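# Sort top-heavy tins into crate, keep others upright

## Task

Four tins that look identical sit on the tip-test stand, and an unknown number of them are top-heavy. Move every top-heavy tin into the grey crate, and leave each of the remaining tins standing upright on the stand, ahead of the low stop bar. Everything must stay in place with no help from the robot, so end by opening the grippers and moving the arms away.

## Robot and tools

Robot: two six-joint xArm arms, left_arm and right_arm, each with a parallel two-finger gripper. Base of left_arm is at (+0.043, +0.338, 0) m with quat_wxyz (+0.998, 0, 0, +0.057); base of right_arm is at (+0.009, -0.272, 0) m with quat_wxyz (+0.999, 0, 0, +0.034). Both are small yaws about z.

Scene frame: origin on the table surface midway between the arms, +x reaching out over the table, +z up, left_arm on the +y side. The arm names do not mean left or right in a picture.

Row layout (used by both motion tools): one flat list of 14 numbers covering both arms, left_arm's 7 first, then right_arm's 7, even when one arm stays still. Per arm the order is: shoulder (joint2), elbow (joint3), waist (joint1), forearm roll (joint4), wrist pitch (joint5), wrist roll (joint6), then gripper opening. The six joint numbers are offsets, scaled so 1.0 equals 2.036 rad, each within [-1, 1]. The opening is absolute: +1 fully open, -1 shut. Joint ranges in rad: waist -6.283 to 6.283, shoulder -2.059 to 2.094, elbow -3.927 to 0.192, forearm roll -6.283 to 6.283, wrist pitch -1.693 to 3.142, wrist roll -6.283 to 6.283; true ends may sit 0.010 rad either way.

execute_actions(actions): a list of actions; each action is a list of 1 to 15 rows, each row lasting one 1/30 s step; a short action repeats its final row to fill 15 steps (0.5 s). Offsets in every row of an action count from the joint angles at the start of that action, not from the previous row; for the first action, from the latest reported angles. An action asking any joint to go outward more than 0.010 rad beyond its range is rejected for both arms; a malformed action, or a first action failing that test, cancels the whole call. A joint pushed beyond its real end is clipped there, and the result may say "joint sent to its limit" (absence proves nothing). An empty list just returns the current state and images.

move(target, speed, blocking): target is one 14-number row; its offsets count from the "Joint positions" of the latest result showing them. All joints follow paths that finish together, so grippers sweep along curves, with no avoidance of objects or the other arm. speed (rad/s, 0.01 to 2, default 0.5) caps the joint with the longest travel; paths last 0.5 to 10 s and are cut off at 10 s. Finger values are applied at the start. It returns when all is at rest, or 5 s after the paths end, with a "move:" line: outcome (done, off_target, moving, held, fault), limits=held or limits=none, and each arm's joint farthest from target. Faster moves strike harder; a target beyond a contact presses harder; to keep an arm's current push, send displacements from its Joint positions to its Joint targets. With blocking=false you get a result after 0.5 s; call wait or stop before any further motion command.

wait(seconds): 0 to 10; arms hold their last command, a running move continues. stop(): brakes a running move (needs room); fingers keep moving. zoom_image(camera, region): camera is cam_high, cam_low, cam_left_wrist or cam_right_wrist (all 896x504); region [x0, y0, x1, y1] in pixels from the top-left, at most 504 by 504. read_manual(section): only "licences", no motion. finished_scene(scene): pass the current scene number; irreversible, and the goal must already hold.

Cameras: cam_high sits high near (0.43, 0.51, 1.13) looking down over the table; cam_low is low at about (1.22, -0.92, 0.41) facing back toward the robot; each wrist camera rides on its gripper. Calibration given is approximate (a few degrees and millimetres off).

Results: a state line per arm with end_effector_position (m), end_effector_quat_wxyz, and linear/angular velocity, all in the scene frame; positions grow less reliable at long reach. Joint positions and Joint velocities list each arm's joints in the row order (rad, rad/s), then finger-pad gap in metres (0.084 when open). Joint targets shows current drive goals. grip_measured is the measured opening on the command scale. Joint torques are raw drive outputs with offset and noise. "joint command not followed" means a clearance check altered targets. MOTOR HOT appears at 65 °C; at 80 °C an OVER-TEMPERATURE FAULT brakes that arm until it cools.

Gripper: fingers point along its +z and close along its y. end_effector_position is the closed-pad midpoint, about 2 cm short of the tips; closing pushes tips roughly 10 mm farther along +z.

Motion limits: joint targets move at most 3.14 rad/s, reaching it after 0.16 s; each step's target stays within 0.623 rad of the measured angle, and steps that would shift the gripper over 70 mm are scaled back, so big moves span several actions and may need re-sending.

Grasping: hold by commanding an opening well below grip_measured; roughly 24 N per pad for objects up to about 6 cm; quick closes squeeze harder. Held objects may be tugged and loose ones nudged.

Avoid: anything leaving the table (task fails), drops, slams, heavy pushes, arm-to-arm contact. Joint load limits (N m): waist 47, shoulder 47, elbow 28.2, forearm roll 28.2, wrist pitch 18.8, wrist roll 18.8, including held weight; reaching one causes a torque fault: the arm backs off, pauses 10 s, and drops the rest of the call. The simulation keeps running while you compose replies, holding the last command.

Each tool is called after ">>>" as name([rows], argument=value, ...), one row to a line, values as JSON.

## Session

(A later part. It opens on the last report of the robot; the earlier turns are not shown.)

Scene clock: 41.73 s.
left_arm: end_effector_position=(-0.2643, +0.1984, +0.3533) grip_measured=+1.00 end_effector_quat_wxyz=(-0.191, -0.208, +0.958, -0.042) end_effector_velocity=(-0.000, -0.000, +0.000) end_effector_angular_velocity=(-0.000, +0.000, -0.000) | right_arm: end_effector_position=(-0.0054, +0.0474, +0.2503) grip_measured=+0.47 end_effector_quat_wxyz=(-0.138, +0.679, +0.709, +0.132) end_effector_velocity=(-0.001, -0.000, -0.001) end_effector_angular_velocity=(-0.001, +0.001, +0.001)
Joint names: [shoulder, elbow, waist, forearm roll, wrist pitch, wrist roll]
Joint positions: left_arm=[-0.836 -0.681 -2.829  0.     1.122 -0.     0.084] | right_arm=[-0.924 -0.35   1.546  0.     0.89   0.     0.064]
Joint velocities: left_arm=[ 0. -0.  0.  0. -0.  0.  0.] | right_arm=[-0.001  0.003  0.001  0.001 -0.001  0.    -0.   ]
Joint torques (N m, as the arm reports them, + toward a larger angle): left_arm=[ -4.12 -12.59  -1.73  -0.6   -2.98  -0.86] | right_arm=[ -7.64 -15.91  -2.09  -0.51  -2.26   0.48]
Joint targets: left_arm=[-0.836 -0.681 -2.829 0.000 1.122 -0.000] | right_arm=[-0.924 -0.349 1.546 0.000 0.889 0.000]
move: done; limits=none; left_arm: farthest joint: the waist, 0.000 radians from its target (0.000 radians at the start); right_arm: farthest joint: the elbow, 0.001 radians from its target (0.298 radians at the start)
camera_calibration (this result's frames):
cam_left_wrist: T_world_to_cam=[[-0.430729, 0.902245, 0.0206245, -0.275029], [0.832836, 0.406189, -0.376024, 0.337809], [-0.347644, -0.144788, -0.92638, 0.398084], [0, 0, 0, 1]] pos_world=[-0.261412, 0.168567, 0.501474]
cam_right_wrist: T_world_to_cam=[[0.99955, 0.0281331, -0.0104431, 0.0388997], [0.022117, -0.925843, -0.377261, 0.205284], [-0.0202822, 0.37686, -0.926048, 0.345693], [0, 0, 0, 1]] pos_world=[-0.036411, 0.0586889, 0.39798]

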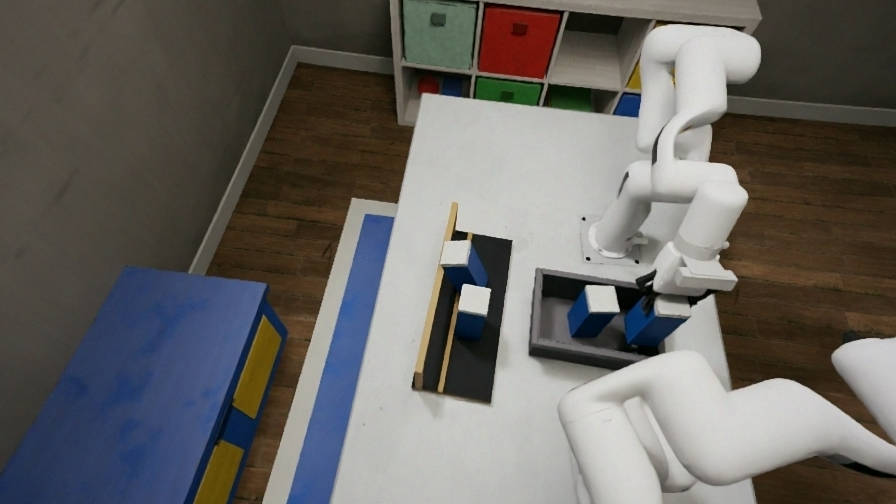

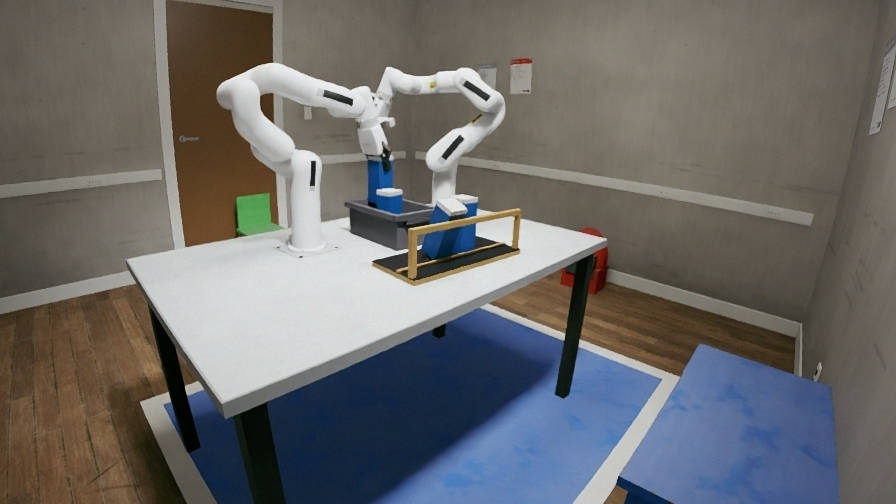

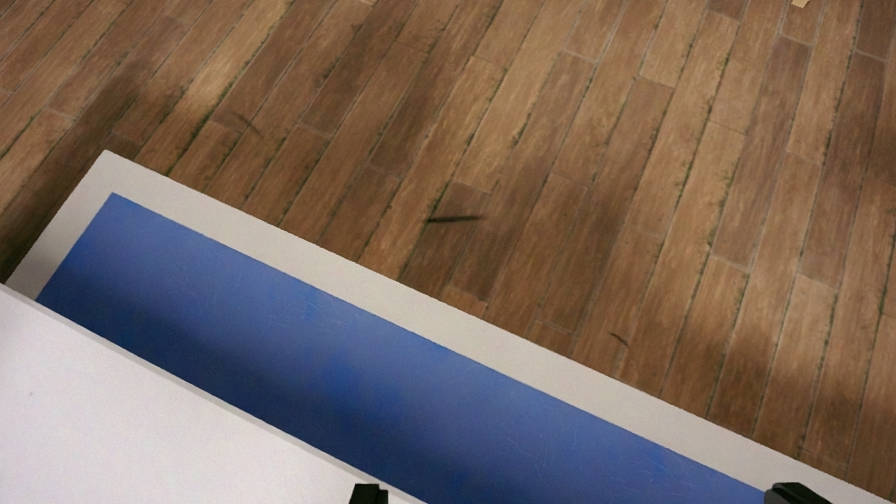

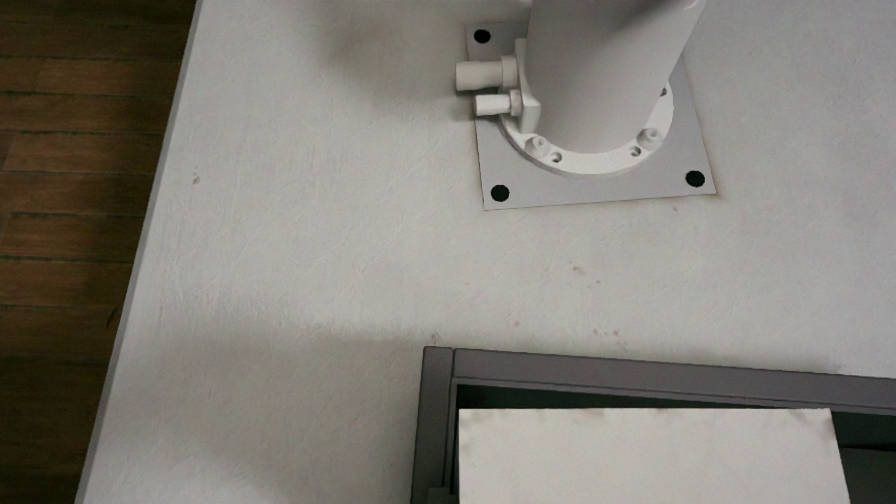

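>>> move(target=[0,0,0,0,0,0,1,0,0,-0.0197,0,0,0,-1], speed=0.3)

>>> move(target=[0,0,0,0,0,0,1,0.0809,0.1157,0,0,-0.1966,0,-1], speed=0.3)

Scene clock: 43.33 s.
left_arm: end_effector_position=(-0.2643, +0.1984, +0.3533) grip_measured=+1.00 end_effector_quat_wxyz=(-0.191, -0.208, +0.958, -0.042) end_effector_velocity=(+0.000, +0.000, -0.001) end_effector_angular_velocity=(+0.001, -0.002, -0.001) | right_arm: end_effector_position=(+0.0074, +0.0477, +0.2503) grip_measured=+0.47 end_effector_quat_wxyz=(-0.135, +0.693, +0.696, +0.134) end_effector_velocity=(+0.000, -0.000, -0.001) end_effector_angular_velocity=(-0.002, -0.001, -0.000)
Joint names: [shoulder, elbow, waist, forearm roll, wrist pitch, wrist roll]
Joint positions: left_arm=[-0.836 -0.681 -2.829  0.     1.122 -0.     0.084] | right_arm=[-0.924 -0.35   1.507  0.     0.89   0.     0.064]
Joint velocities: left_arm=[ 0.     0.001 -0.     0.     0.001  0.     0.   ] | right_arm=[ 0.002  0.001 -0.001 -0.    -0.    -0.001 -0.   ]
Joint torques (N m, as the arm reports them, + toward a larger angle): left_arm=[ -4.25 -12.57  -1.71  -0.58  -2.93  -0.87] | right_arm=[ -7.64 -15.93  -2.2   -0.55  -2.25   0.35]
Joint targets: left_arm=[-0.836 -0.681 -2.829 0.000 1.122 -0.000] | right_arm=[-0.924 -0.350 1.506 0.000 0.890 0.000]
move: done; limits=none; left_arm: farthest joint: the waist, 0.000 radians from its target (0.000 radians at the start); right_arm: farthest joint: the waist, 0.001 radians from its target (0.041 radians at the start)
camera_calibration (this result's frames):
cam_left_wrist: T_world_to_cam=[[-0.430729, 0.902245, 0.0206247, -0.275029], [0.832836, 0.406189, -0.376024, 0.337809], [-0.347644, -0.144788, -0.92638, 0.398084], [0, 0, 0, 1]] pos_world=[-0.261412, 0.168567, 0.501474]
cam_right_wrist: T_world_to_cam=[[0.999877, -0.01168, -0.0104483, 0.0280548], [-0.0147591, -0.925991, -0.377257, 0.20557], [-0.00526867, 0.377365, -0.92605, 0.345696], [0, 0, 0, 1]] pos_world=[-0.023196, 0.0602303, 0.397978]

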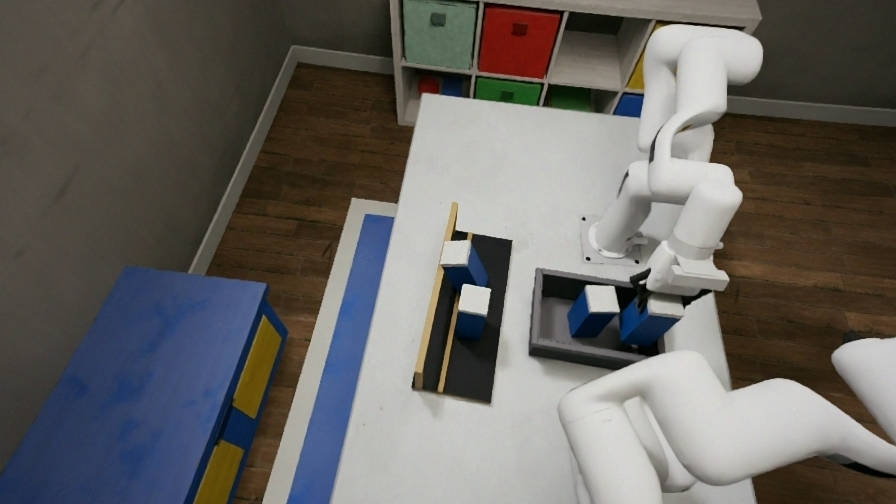

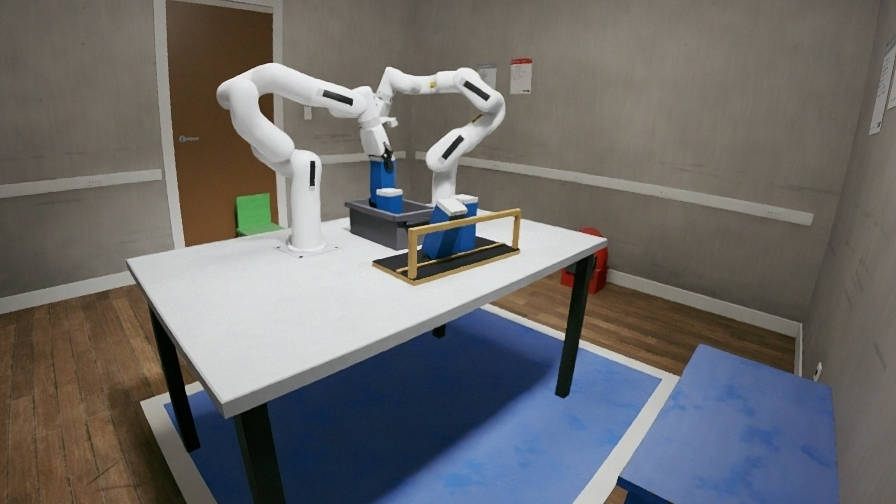

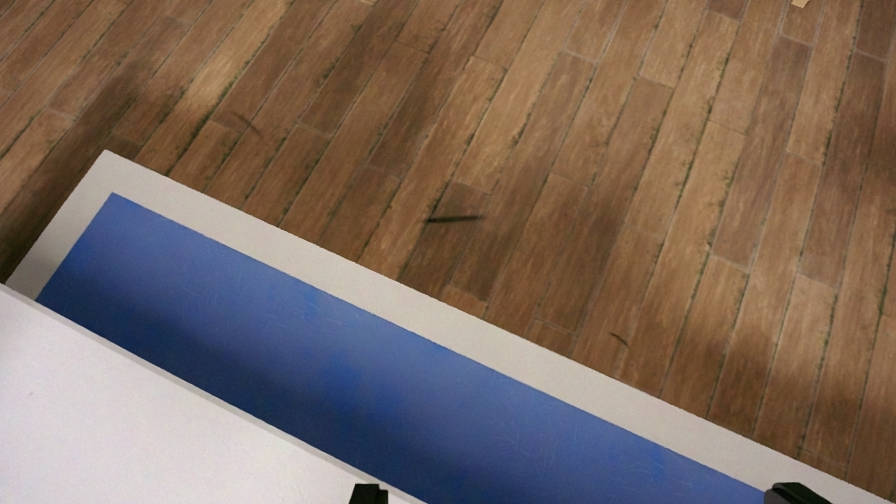

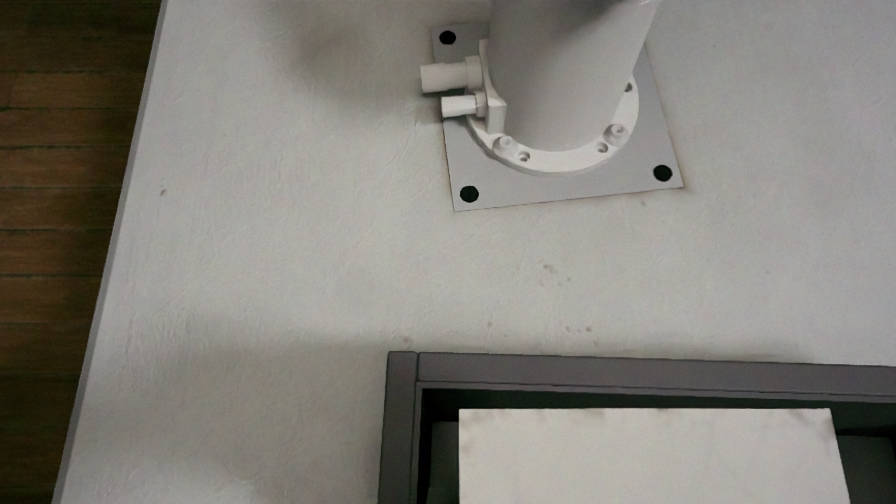

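Scene clock: 45.20 s.
left_arm: end_effector_position=(-0.2643, +0.1984, +0.3533) grip_measured=+1.00 end_effector_quat_wxyz=(-0.191, -0.208, +0.958, -0.042) end_effector_velocity=(-0.000, -0.000, +0.000) end_effector_angular_velocity=(-0.000, +0.001, +0.001) | right_arm: end_effector_position=(+0.0074, +0.0480, +0.1455) grip_measured=+0.47 end_effector_quat_wxyz=(-0.136, +0.693, +0.695, +0.135) end_effector_velocity=(+0.000, -0.003, -0.005) end_effector_angular_velocity=(-0.010, +0.001, -0.003)
Joint names: [shoulder, elbow, waist, forearm roll, wrist pitch, wrist roll]
Joint positions: left_arm=[-0.836 -0.681 -2.829  0.     1.122 -0.     0.084] | right_arm=[-0.76  -0.115  1.507  0.     0.489  0.     0.064]
Joint velocities: left_arm=[-0.     0.     0.     0.    -0.001 -0.001  0.   ] | right_arm=[ 0.002  0.008 -0.002  0.    -0.     0.002 -0.   ]
Joint torques (N m, as the arm reports them, + toward a larger angle): left_arm=[ -3.97 -12.51  -1.82  -0.58  -3.08  -0.81] | right_arm=[ -8.32 -13.52  -2.41  -0.35  -1.77   0.55]
Joint targets: left_arm=[-0.836 -0.681 -2.829 0.000 1.122 -0.000] | right_arm=[-0.759 -0.114 1.507 0.000 0.489 0.000]
move: done; limits=none; left_arm: farthest joint: the waist, 0.000 radians from its target (0.000 radians at the start); right_arm: farthest joint: the elbow, 0.001 radians from its target (0.235 radians at the start)
camera_calibration (this result's frames):
cam_left_wrist: T_world_to_cam=[[-0.430729, 0.902245, 0.0206248, -0.275029], [0.832836, 0.406189, -0.376024, 0.337809], [-0.347644, -0.144788, -0.92638, 0.398084], [0, 0, 0, 1]] pos_world=[-0.261412, 0.168567, 0.501474]
cam_right_wrist: T_world_to_cam=[[0.999879, -0.0116557, -0.0103308, 0.0269319], [-0.0146996, -0.925452, -0.378578, 0.166466], [-0.00514807, 0.378684, -0.925512, 0.248448], [0, 0, 0, 1]] pos_world=[-0.0232026, 0.0602867, 0.29324]

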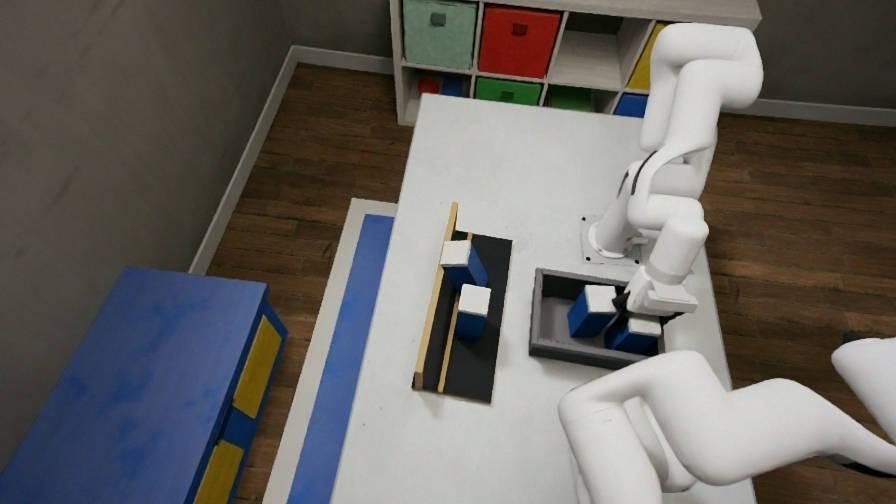

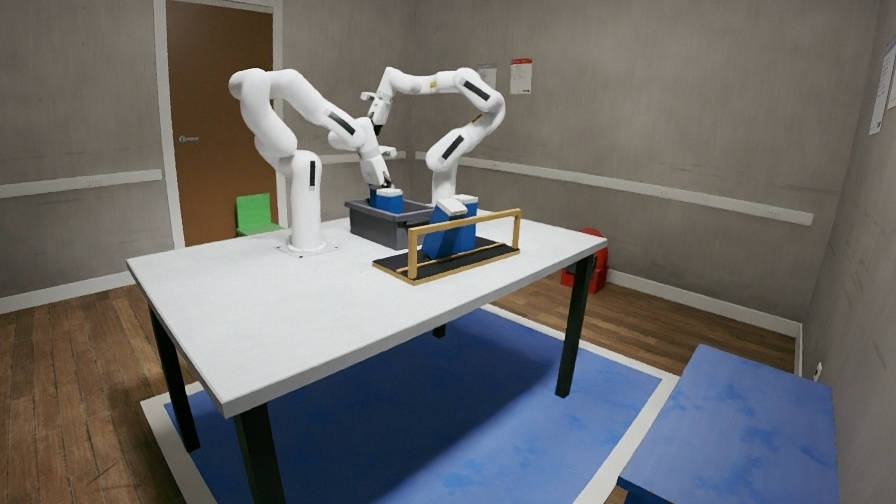

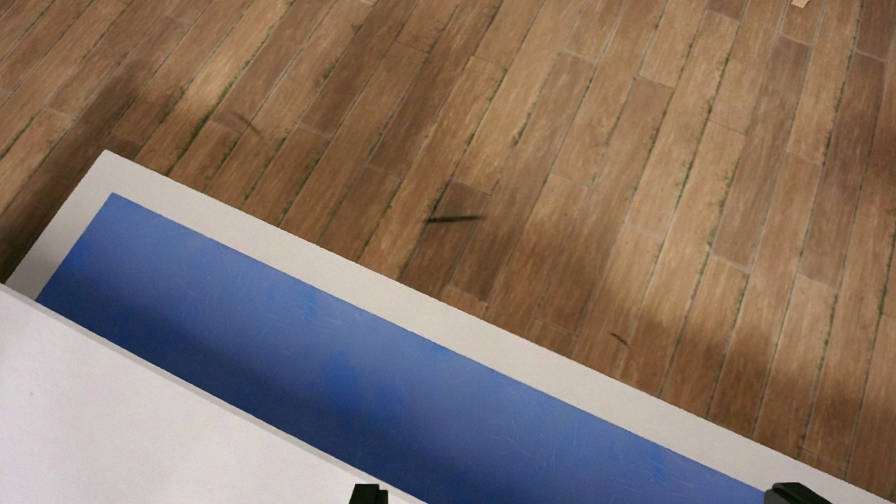

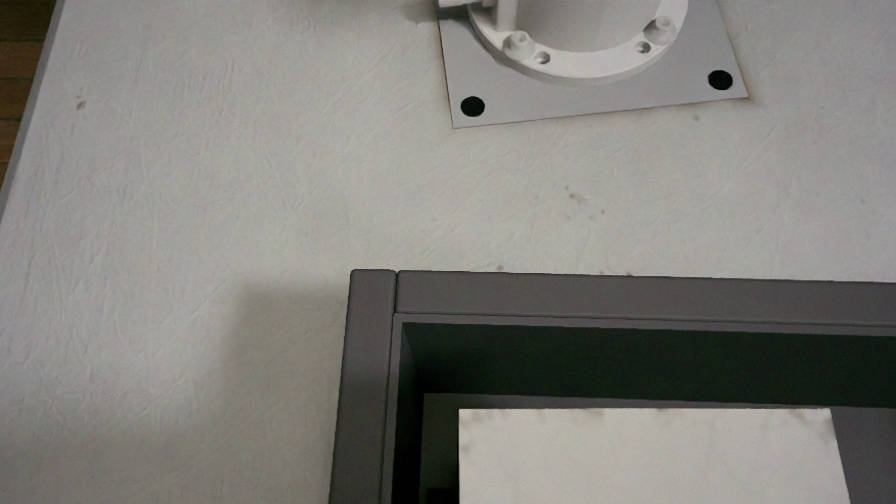

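Release partially, then lift.

>>> execute_actions([
  [[0,0,0,0,0,0,1,0,0,0,0,0,0,0.78]],
])

>>> move(target=[0,0,0,0,0,0,1,-0.0809,-0.1157,0,0,0.1966,0,0.78], speed=0.5)

Scene clock: 46.07 s.
left_arm: end_effector_position=(-0.2643, +0.1984, +0.3533) grip_measured=+1.00 end_effector_quat_wxyz=(-0.191, -0.208, +0.958, -0.042) end_effector_velocity=(-0.000, -0.000, +0.001) end_effector_angular_velocity=(-0.001, +0.002, -0.001) | right_arm: end_effector_position=(+0.0074, +0.0480, +0.1455) grip_measured=+0.78 end_effector_quat_wxyz=(-0.136, +0.693, +0.695, +0.135) end_effector_velocity=(+0.000, +0.000, +0.000) end_effector_angular_velocity=(+0.000, -0.001, +0.001)
Joint names: [shoulder, elbow, waist, forearm roll, wrist pitch, wrist roll]
Joint positions: left_arm=[-0.836 -0.681 -2.829  0.     1.122 -0.     0.084] | right_arm=[-0.76  -0.115  1.507  0.     0.489  0.     0.076]
Joint velocities: left_arm=[-0.001 -0.002 -0.     0.     0.     0.    -0.   ] | right_arm=[ 0.001 -0.001 -0.    -0.    -0.    -0.001 -0.   ]
Joint torques (N m, as the arm reports them, + toward a larger angle): left_arm=[ -3.83 -12.5   -1.7   -0.64  -3.07  -0.86] | right_arm=[ -8.04 -13.52  -1.96  -0.48  -1.81   0.4 ]
Joint targets: left_arm=[-0.836 -0.681 -2.829 0.000 1.122 -0.000] | right_arm=[-0.760 -0.115 1.507 0.000 0.489 0.000]
camera_calibration (this result's frames):
cam_left_wrist: T_world_to_cam=[[-0.430729, 0.902245, 0.0206248, -0.275029], [0.832836, 0.406189, -0.376024, 0.337809], [-0.347644, -0.144788, -0.92638, 0.398084], [0, 0, 0, 1]] pos_world=[-0.261412, 0.168567, 0.501474]
cam_right_wrist: T_world_to_cam=[[0.999878, -0.0117262, -0.0103432, 0.0269212], [-0.0147692, -0.925471, -0.378529, 0.166438], [-0.00513361, 0.378636, -0.925531, 0.24844], [0, 0, 0, 1]] pos_world=[-0.0231843, 0.0602813, 0.29322]

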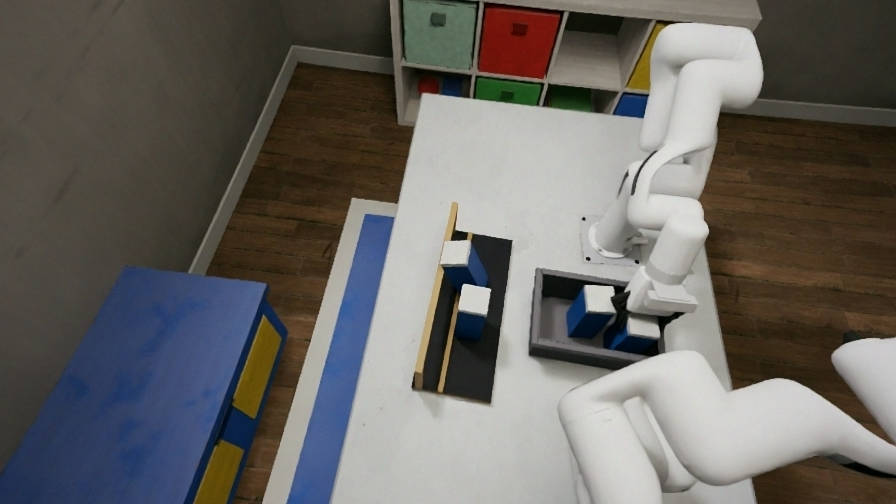

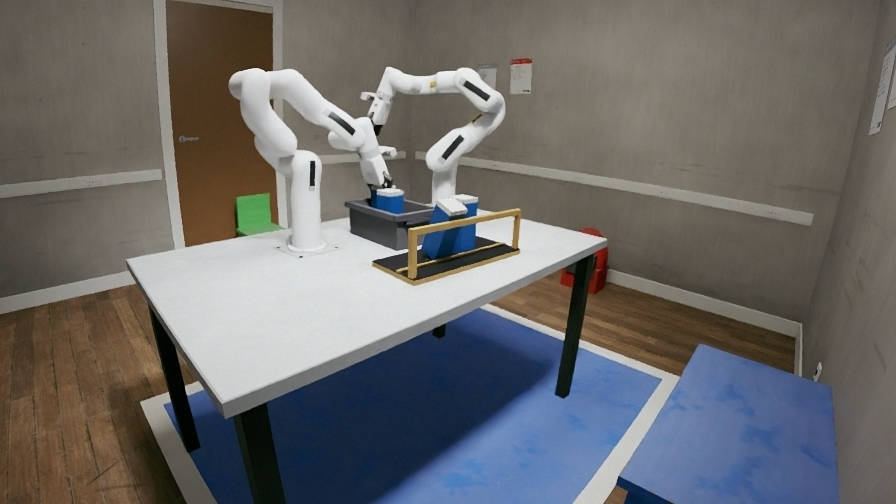

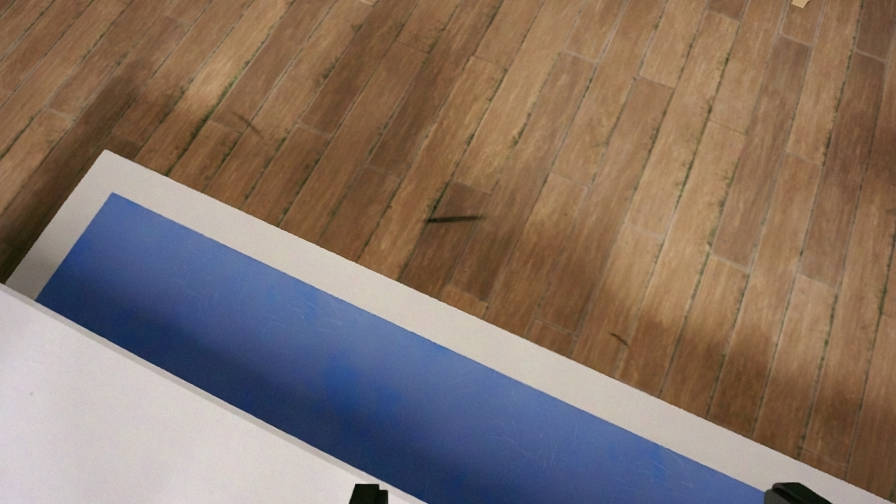

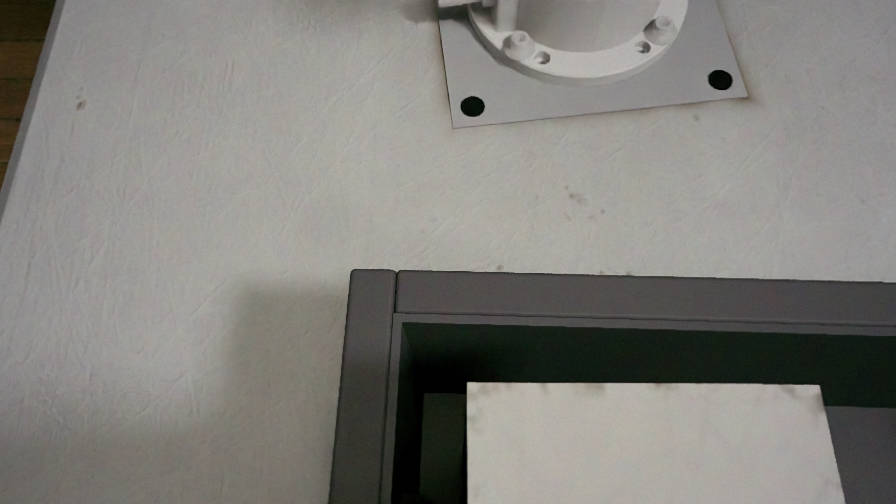

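Scene clock: 47.50 s.
left_arm: end_effector_position=(-0.2643, +0.1984, +0.3533) grip_measured=+1.00 end_effector_quat_wxyz=(-0.191, -0.208, +0.958, -0.042) end_effector_velocity=(+0.000, -0.000, -0.000) end_effector_angular_velocity=(-0.000, -0.001, -0.000) | right_arm: end_effector_position=(+0.0073, +0.0479, +0.2506) grip_measured=+0.78 end_effector_quat_wxyz=(-0.136, +0.693, +0.695, +0.135) end_effector_velocity=(+0.000, +0.000, +0.002) end_effector_angular_velocity=(+0.003, +0.000, -0.000)
Joint names: [shoulder, elbow, waist, forearm roll, wrist pitch, wrist roll]
Joint positions: left_arm=[-0.836 -0.681 -2.829  0.     1.122 -0.     0.084] | right_arm=[-0.924 -0.35   1.507  0.     0.889  0.     0.076]
Joint velocities: left_arm=[ 0.    -0.     0.     0.     0.     0.001  0.   ] | right_arm=[-0.003 -0.002 -0.     0.     0.002 -0.001 -0.   ]
Joint torques (N m, as the arm reports them, + toward a larger angle): left_arm=[ -4.17 -12.31  -1.53  -0.38  -2.94  -0.8 ] | right_arm=[ -6.36 -14.57  -2.05  -0.6   -1.82   0.49]
Joint targets: left_arm=[-0.836 -0.681 -2.829 0.000 1.122 -0.000] | right_arm=[-0.924 -0.351 1.507 0.000 0.889 0.000]
move: done; limits=none; left_arm: farthest joint: the waist, 0.000 radians from its target (0.000 radians at the start); right_arm: farthest joint: the shoulder, 0.001 radians from its target (0.165 radians at the start)
camera_calibration (this result's frames):
cam_left_wrist: T_world_to_cam=[[-0.43073, 0.902245, 0.0206249, -0.275029], [0.832836, 0.406189, -0.376024, 0.337809], [-0.347644, -0.144788, -0.92638, 0.398084], [0, 0, 0, 1]] pos_world=[-0.261412, 0.168567, 0.501474]
cam_right_wrist: T_world_to_cam=[[0.999879, -0.0115677, -0.0104275, 0.0280665], [-0.0146523, -0.925633, -0.378139, 0.206072], [-0.00527788, 0.378245, -0.92569, 0.345826], [0, 0, 0, 1]] pos_world=[-0.0232184, 0.0602641, 0.398345]

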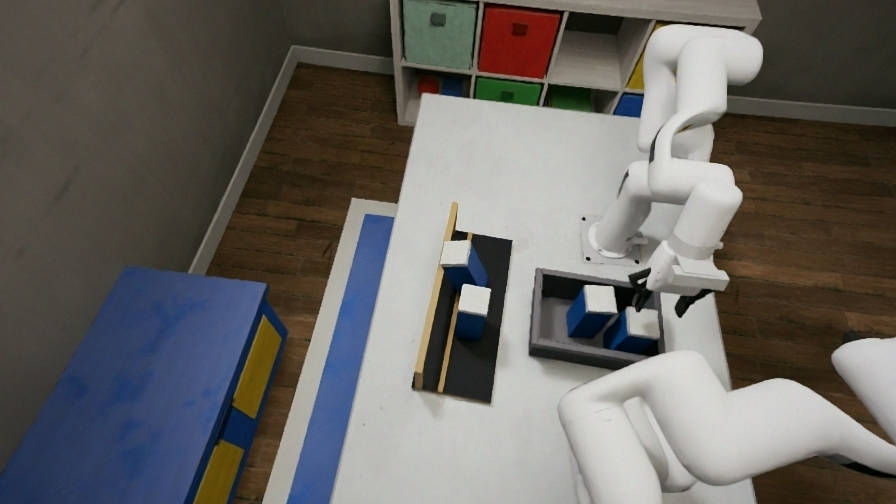

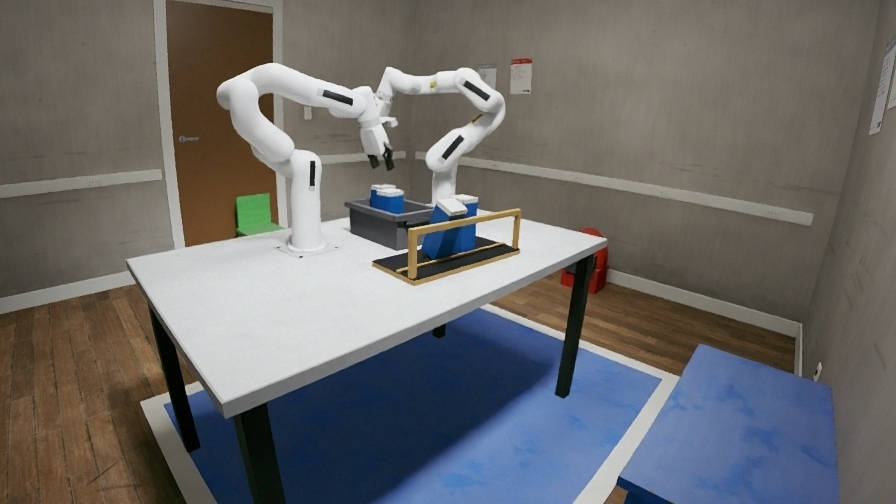

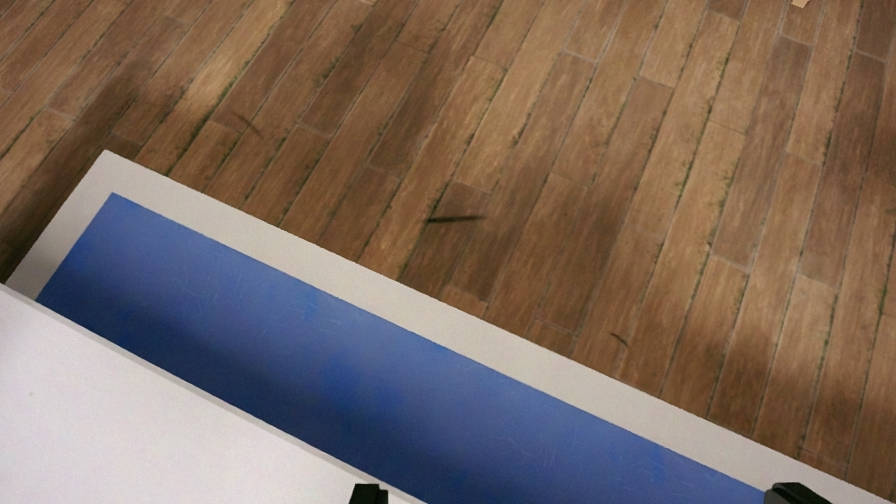

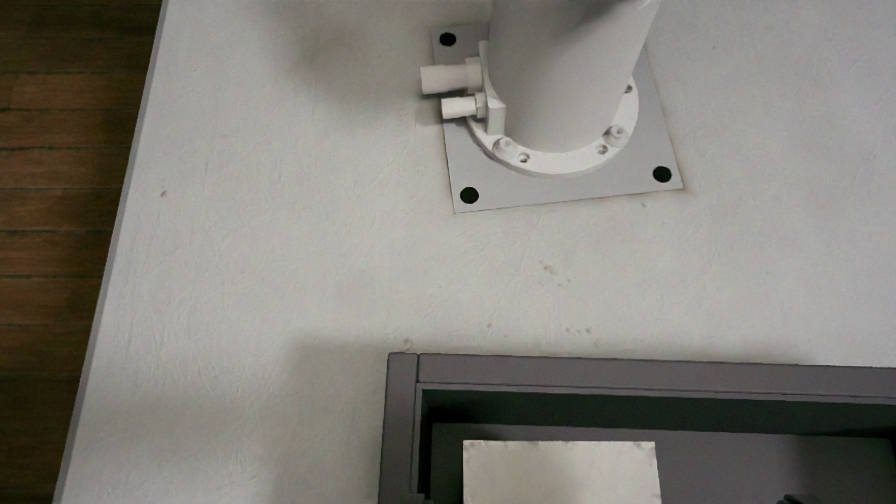

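>>> move(target=[0,0,0,0,0,0,1,0.4503,-0.4302,-0.5424,0,0.169,0.2603,1], speed=1.0)

Scene clock: 50.30 s.
left_arm: end_effector_position=(-0.2643, +0.1984, +0.3533) grip_measured=+1.00 end_effector_quat_wxyz=(-0.191, -0.208, +0.958, -0.042) end_effector_velocity=(+0.000, -0.000, -0.000) end_effector_angular_velocity=(-0.000, -0.001, +0.000) | right_arm: end_effector_position=(+0.4330, -0.0558, +0.2603) grip_measured=+1.00 end_effector_quat_wxyz=(-0.000, +1.000, -0.029, +0.000) end_effector_velocity=(+0.001, -0.001, -0.001) end_effector_angular_velocity=(+0.000, +0.001, -0.005)
Joint names: [shoulder, elbow, waist, forearm roll, wrist pitch, wrist roll]
Joint positions: left_arm=[-0.836 -0.681 -2.829  0.     1.122 -0.     0.084] | right_arm=[-0.008 -1.226  0.403  0.001  1.233  0.53   0.084]
Joint velocities: left_arm=[-0.     0.     0.     0.001  0.001 -0.     0.   ] | right_arm=[ 0.003 -0.001 -0.004  0.001 -0.001  0.    -0.   ]
Joint torques (N m, as the arm reports them, + toward a larger angle): left_arm=[ -4.19 -12.46  -1.88  -0.63  -2.98  -0.93] | right_arm=[-28.91 -14.06  -1.92  -0.59  -1.35   0.39]
Joint targets: left_arm=[-0.836 -0.681 -2.829 0.000 1.122 -0.000] | right_arm=[-0.007 -1.226 0.403 0.000 1.233 0.530]
move: done; limits=none; left_arm: farthest joint: the waist, 0.000 radians from its target (0.000 radians at the start); right_arm: farthest joint: the shoulder, 0.001 radians from its target (0.917 radians at the start)
camera_calibration (this result's frames):
cam_left_wrist: T_world_to_cam=[[-0.430729, 0.902245, 0.0206249, -0.275029], [0.832836, 0.406189, -0.376024, 0.337809], [-0.347644, -0.144787, -0.92638, 0.398083], [0, 0, 0, 1]] pos_world=[-0.261412, 0.168567, 0.501473]
cam_right_wrist: T_world_to_cam=[[-0.0766245, -0.997053, -0.00379559, 0.0107797], [-0.997055, 0.0766358, -0.0029231, 0.503635], [0.00320537, 0.00356043, -0.999989, 0.390984], [0, 0, 0, 1]] pos_world=[0.501724, -0.0292406, 0.392492]

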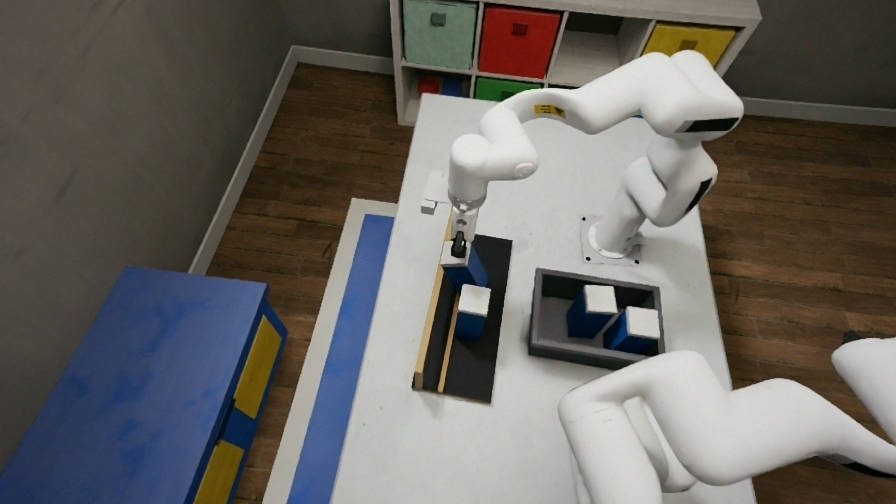

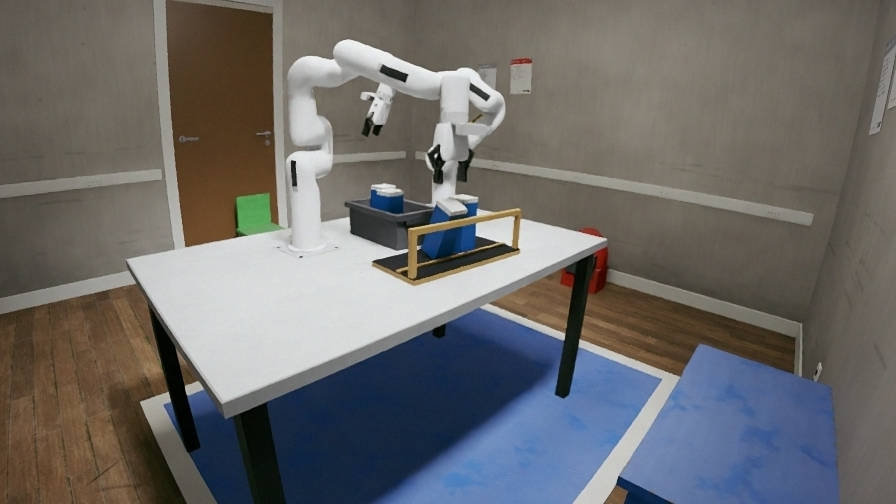

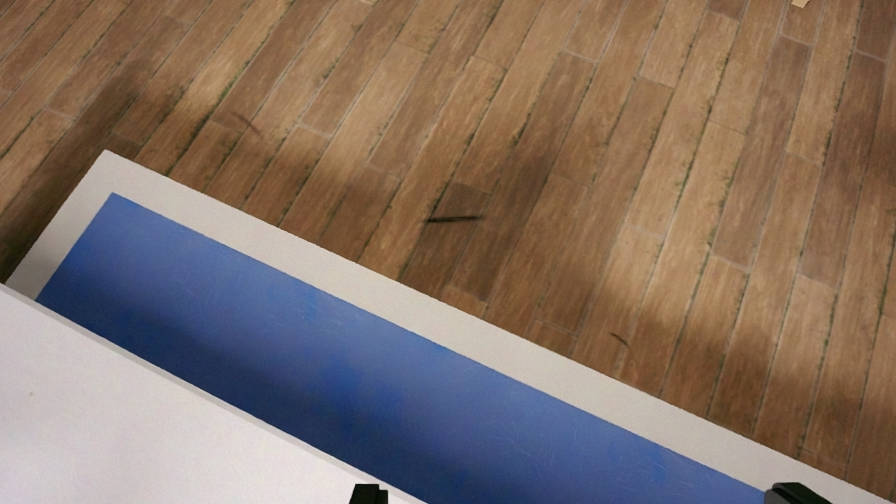

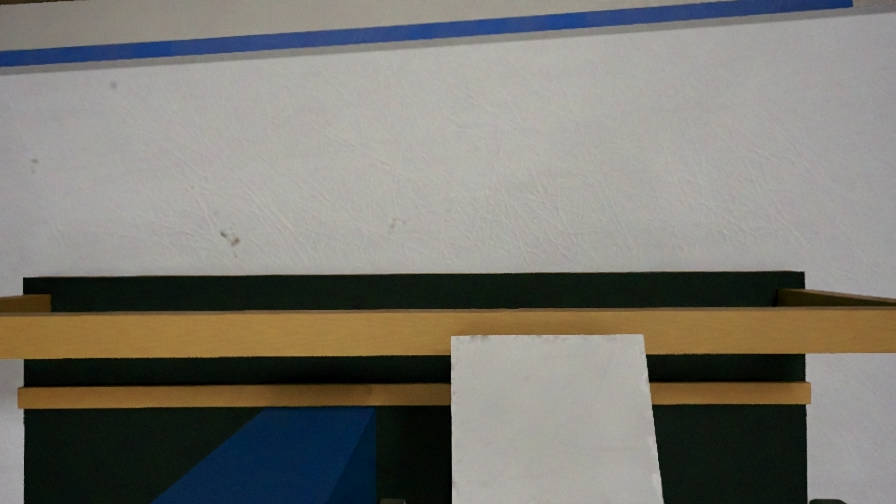

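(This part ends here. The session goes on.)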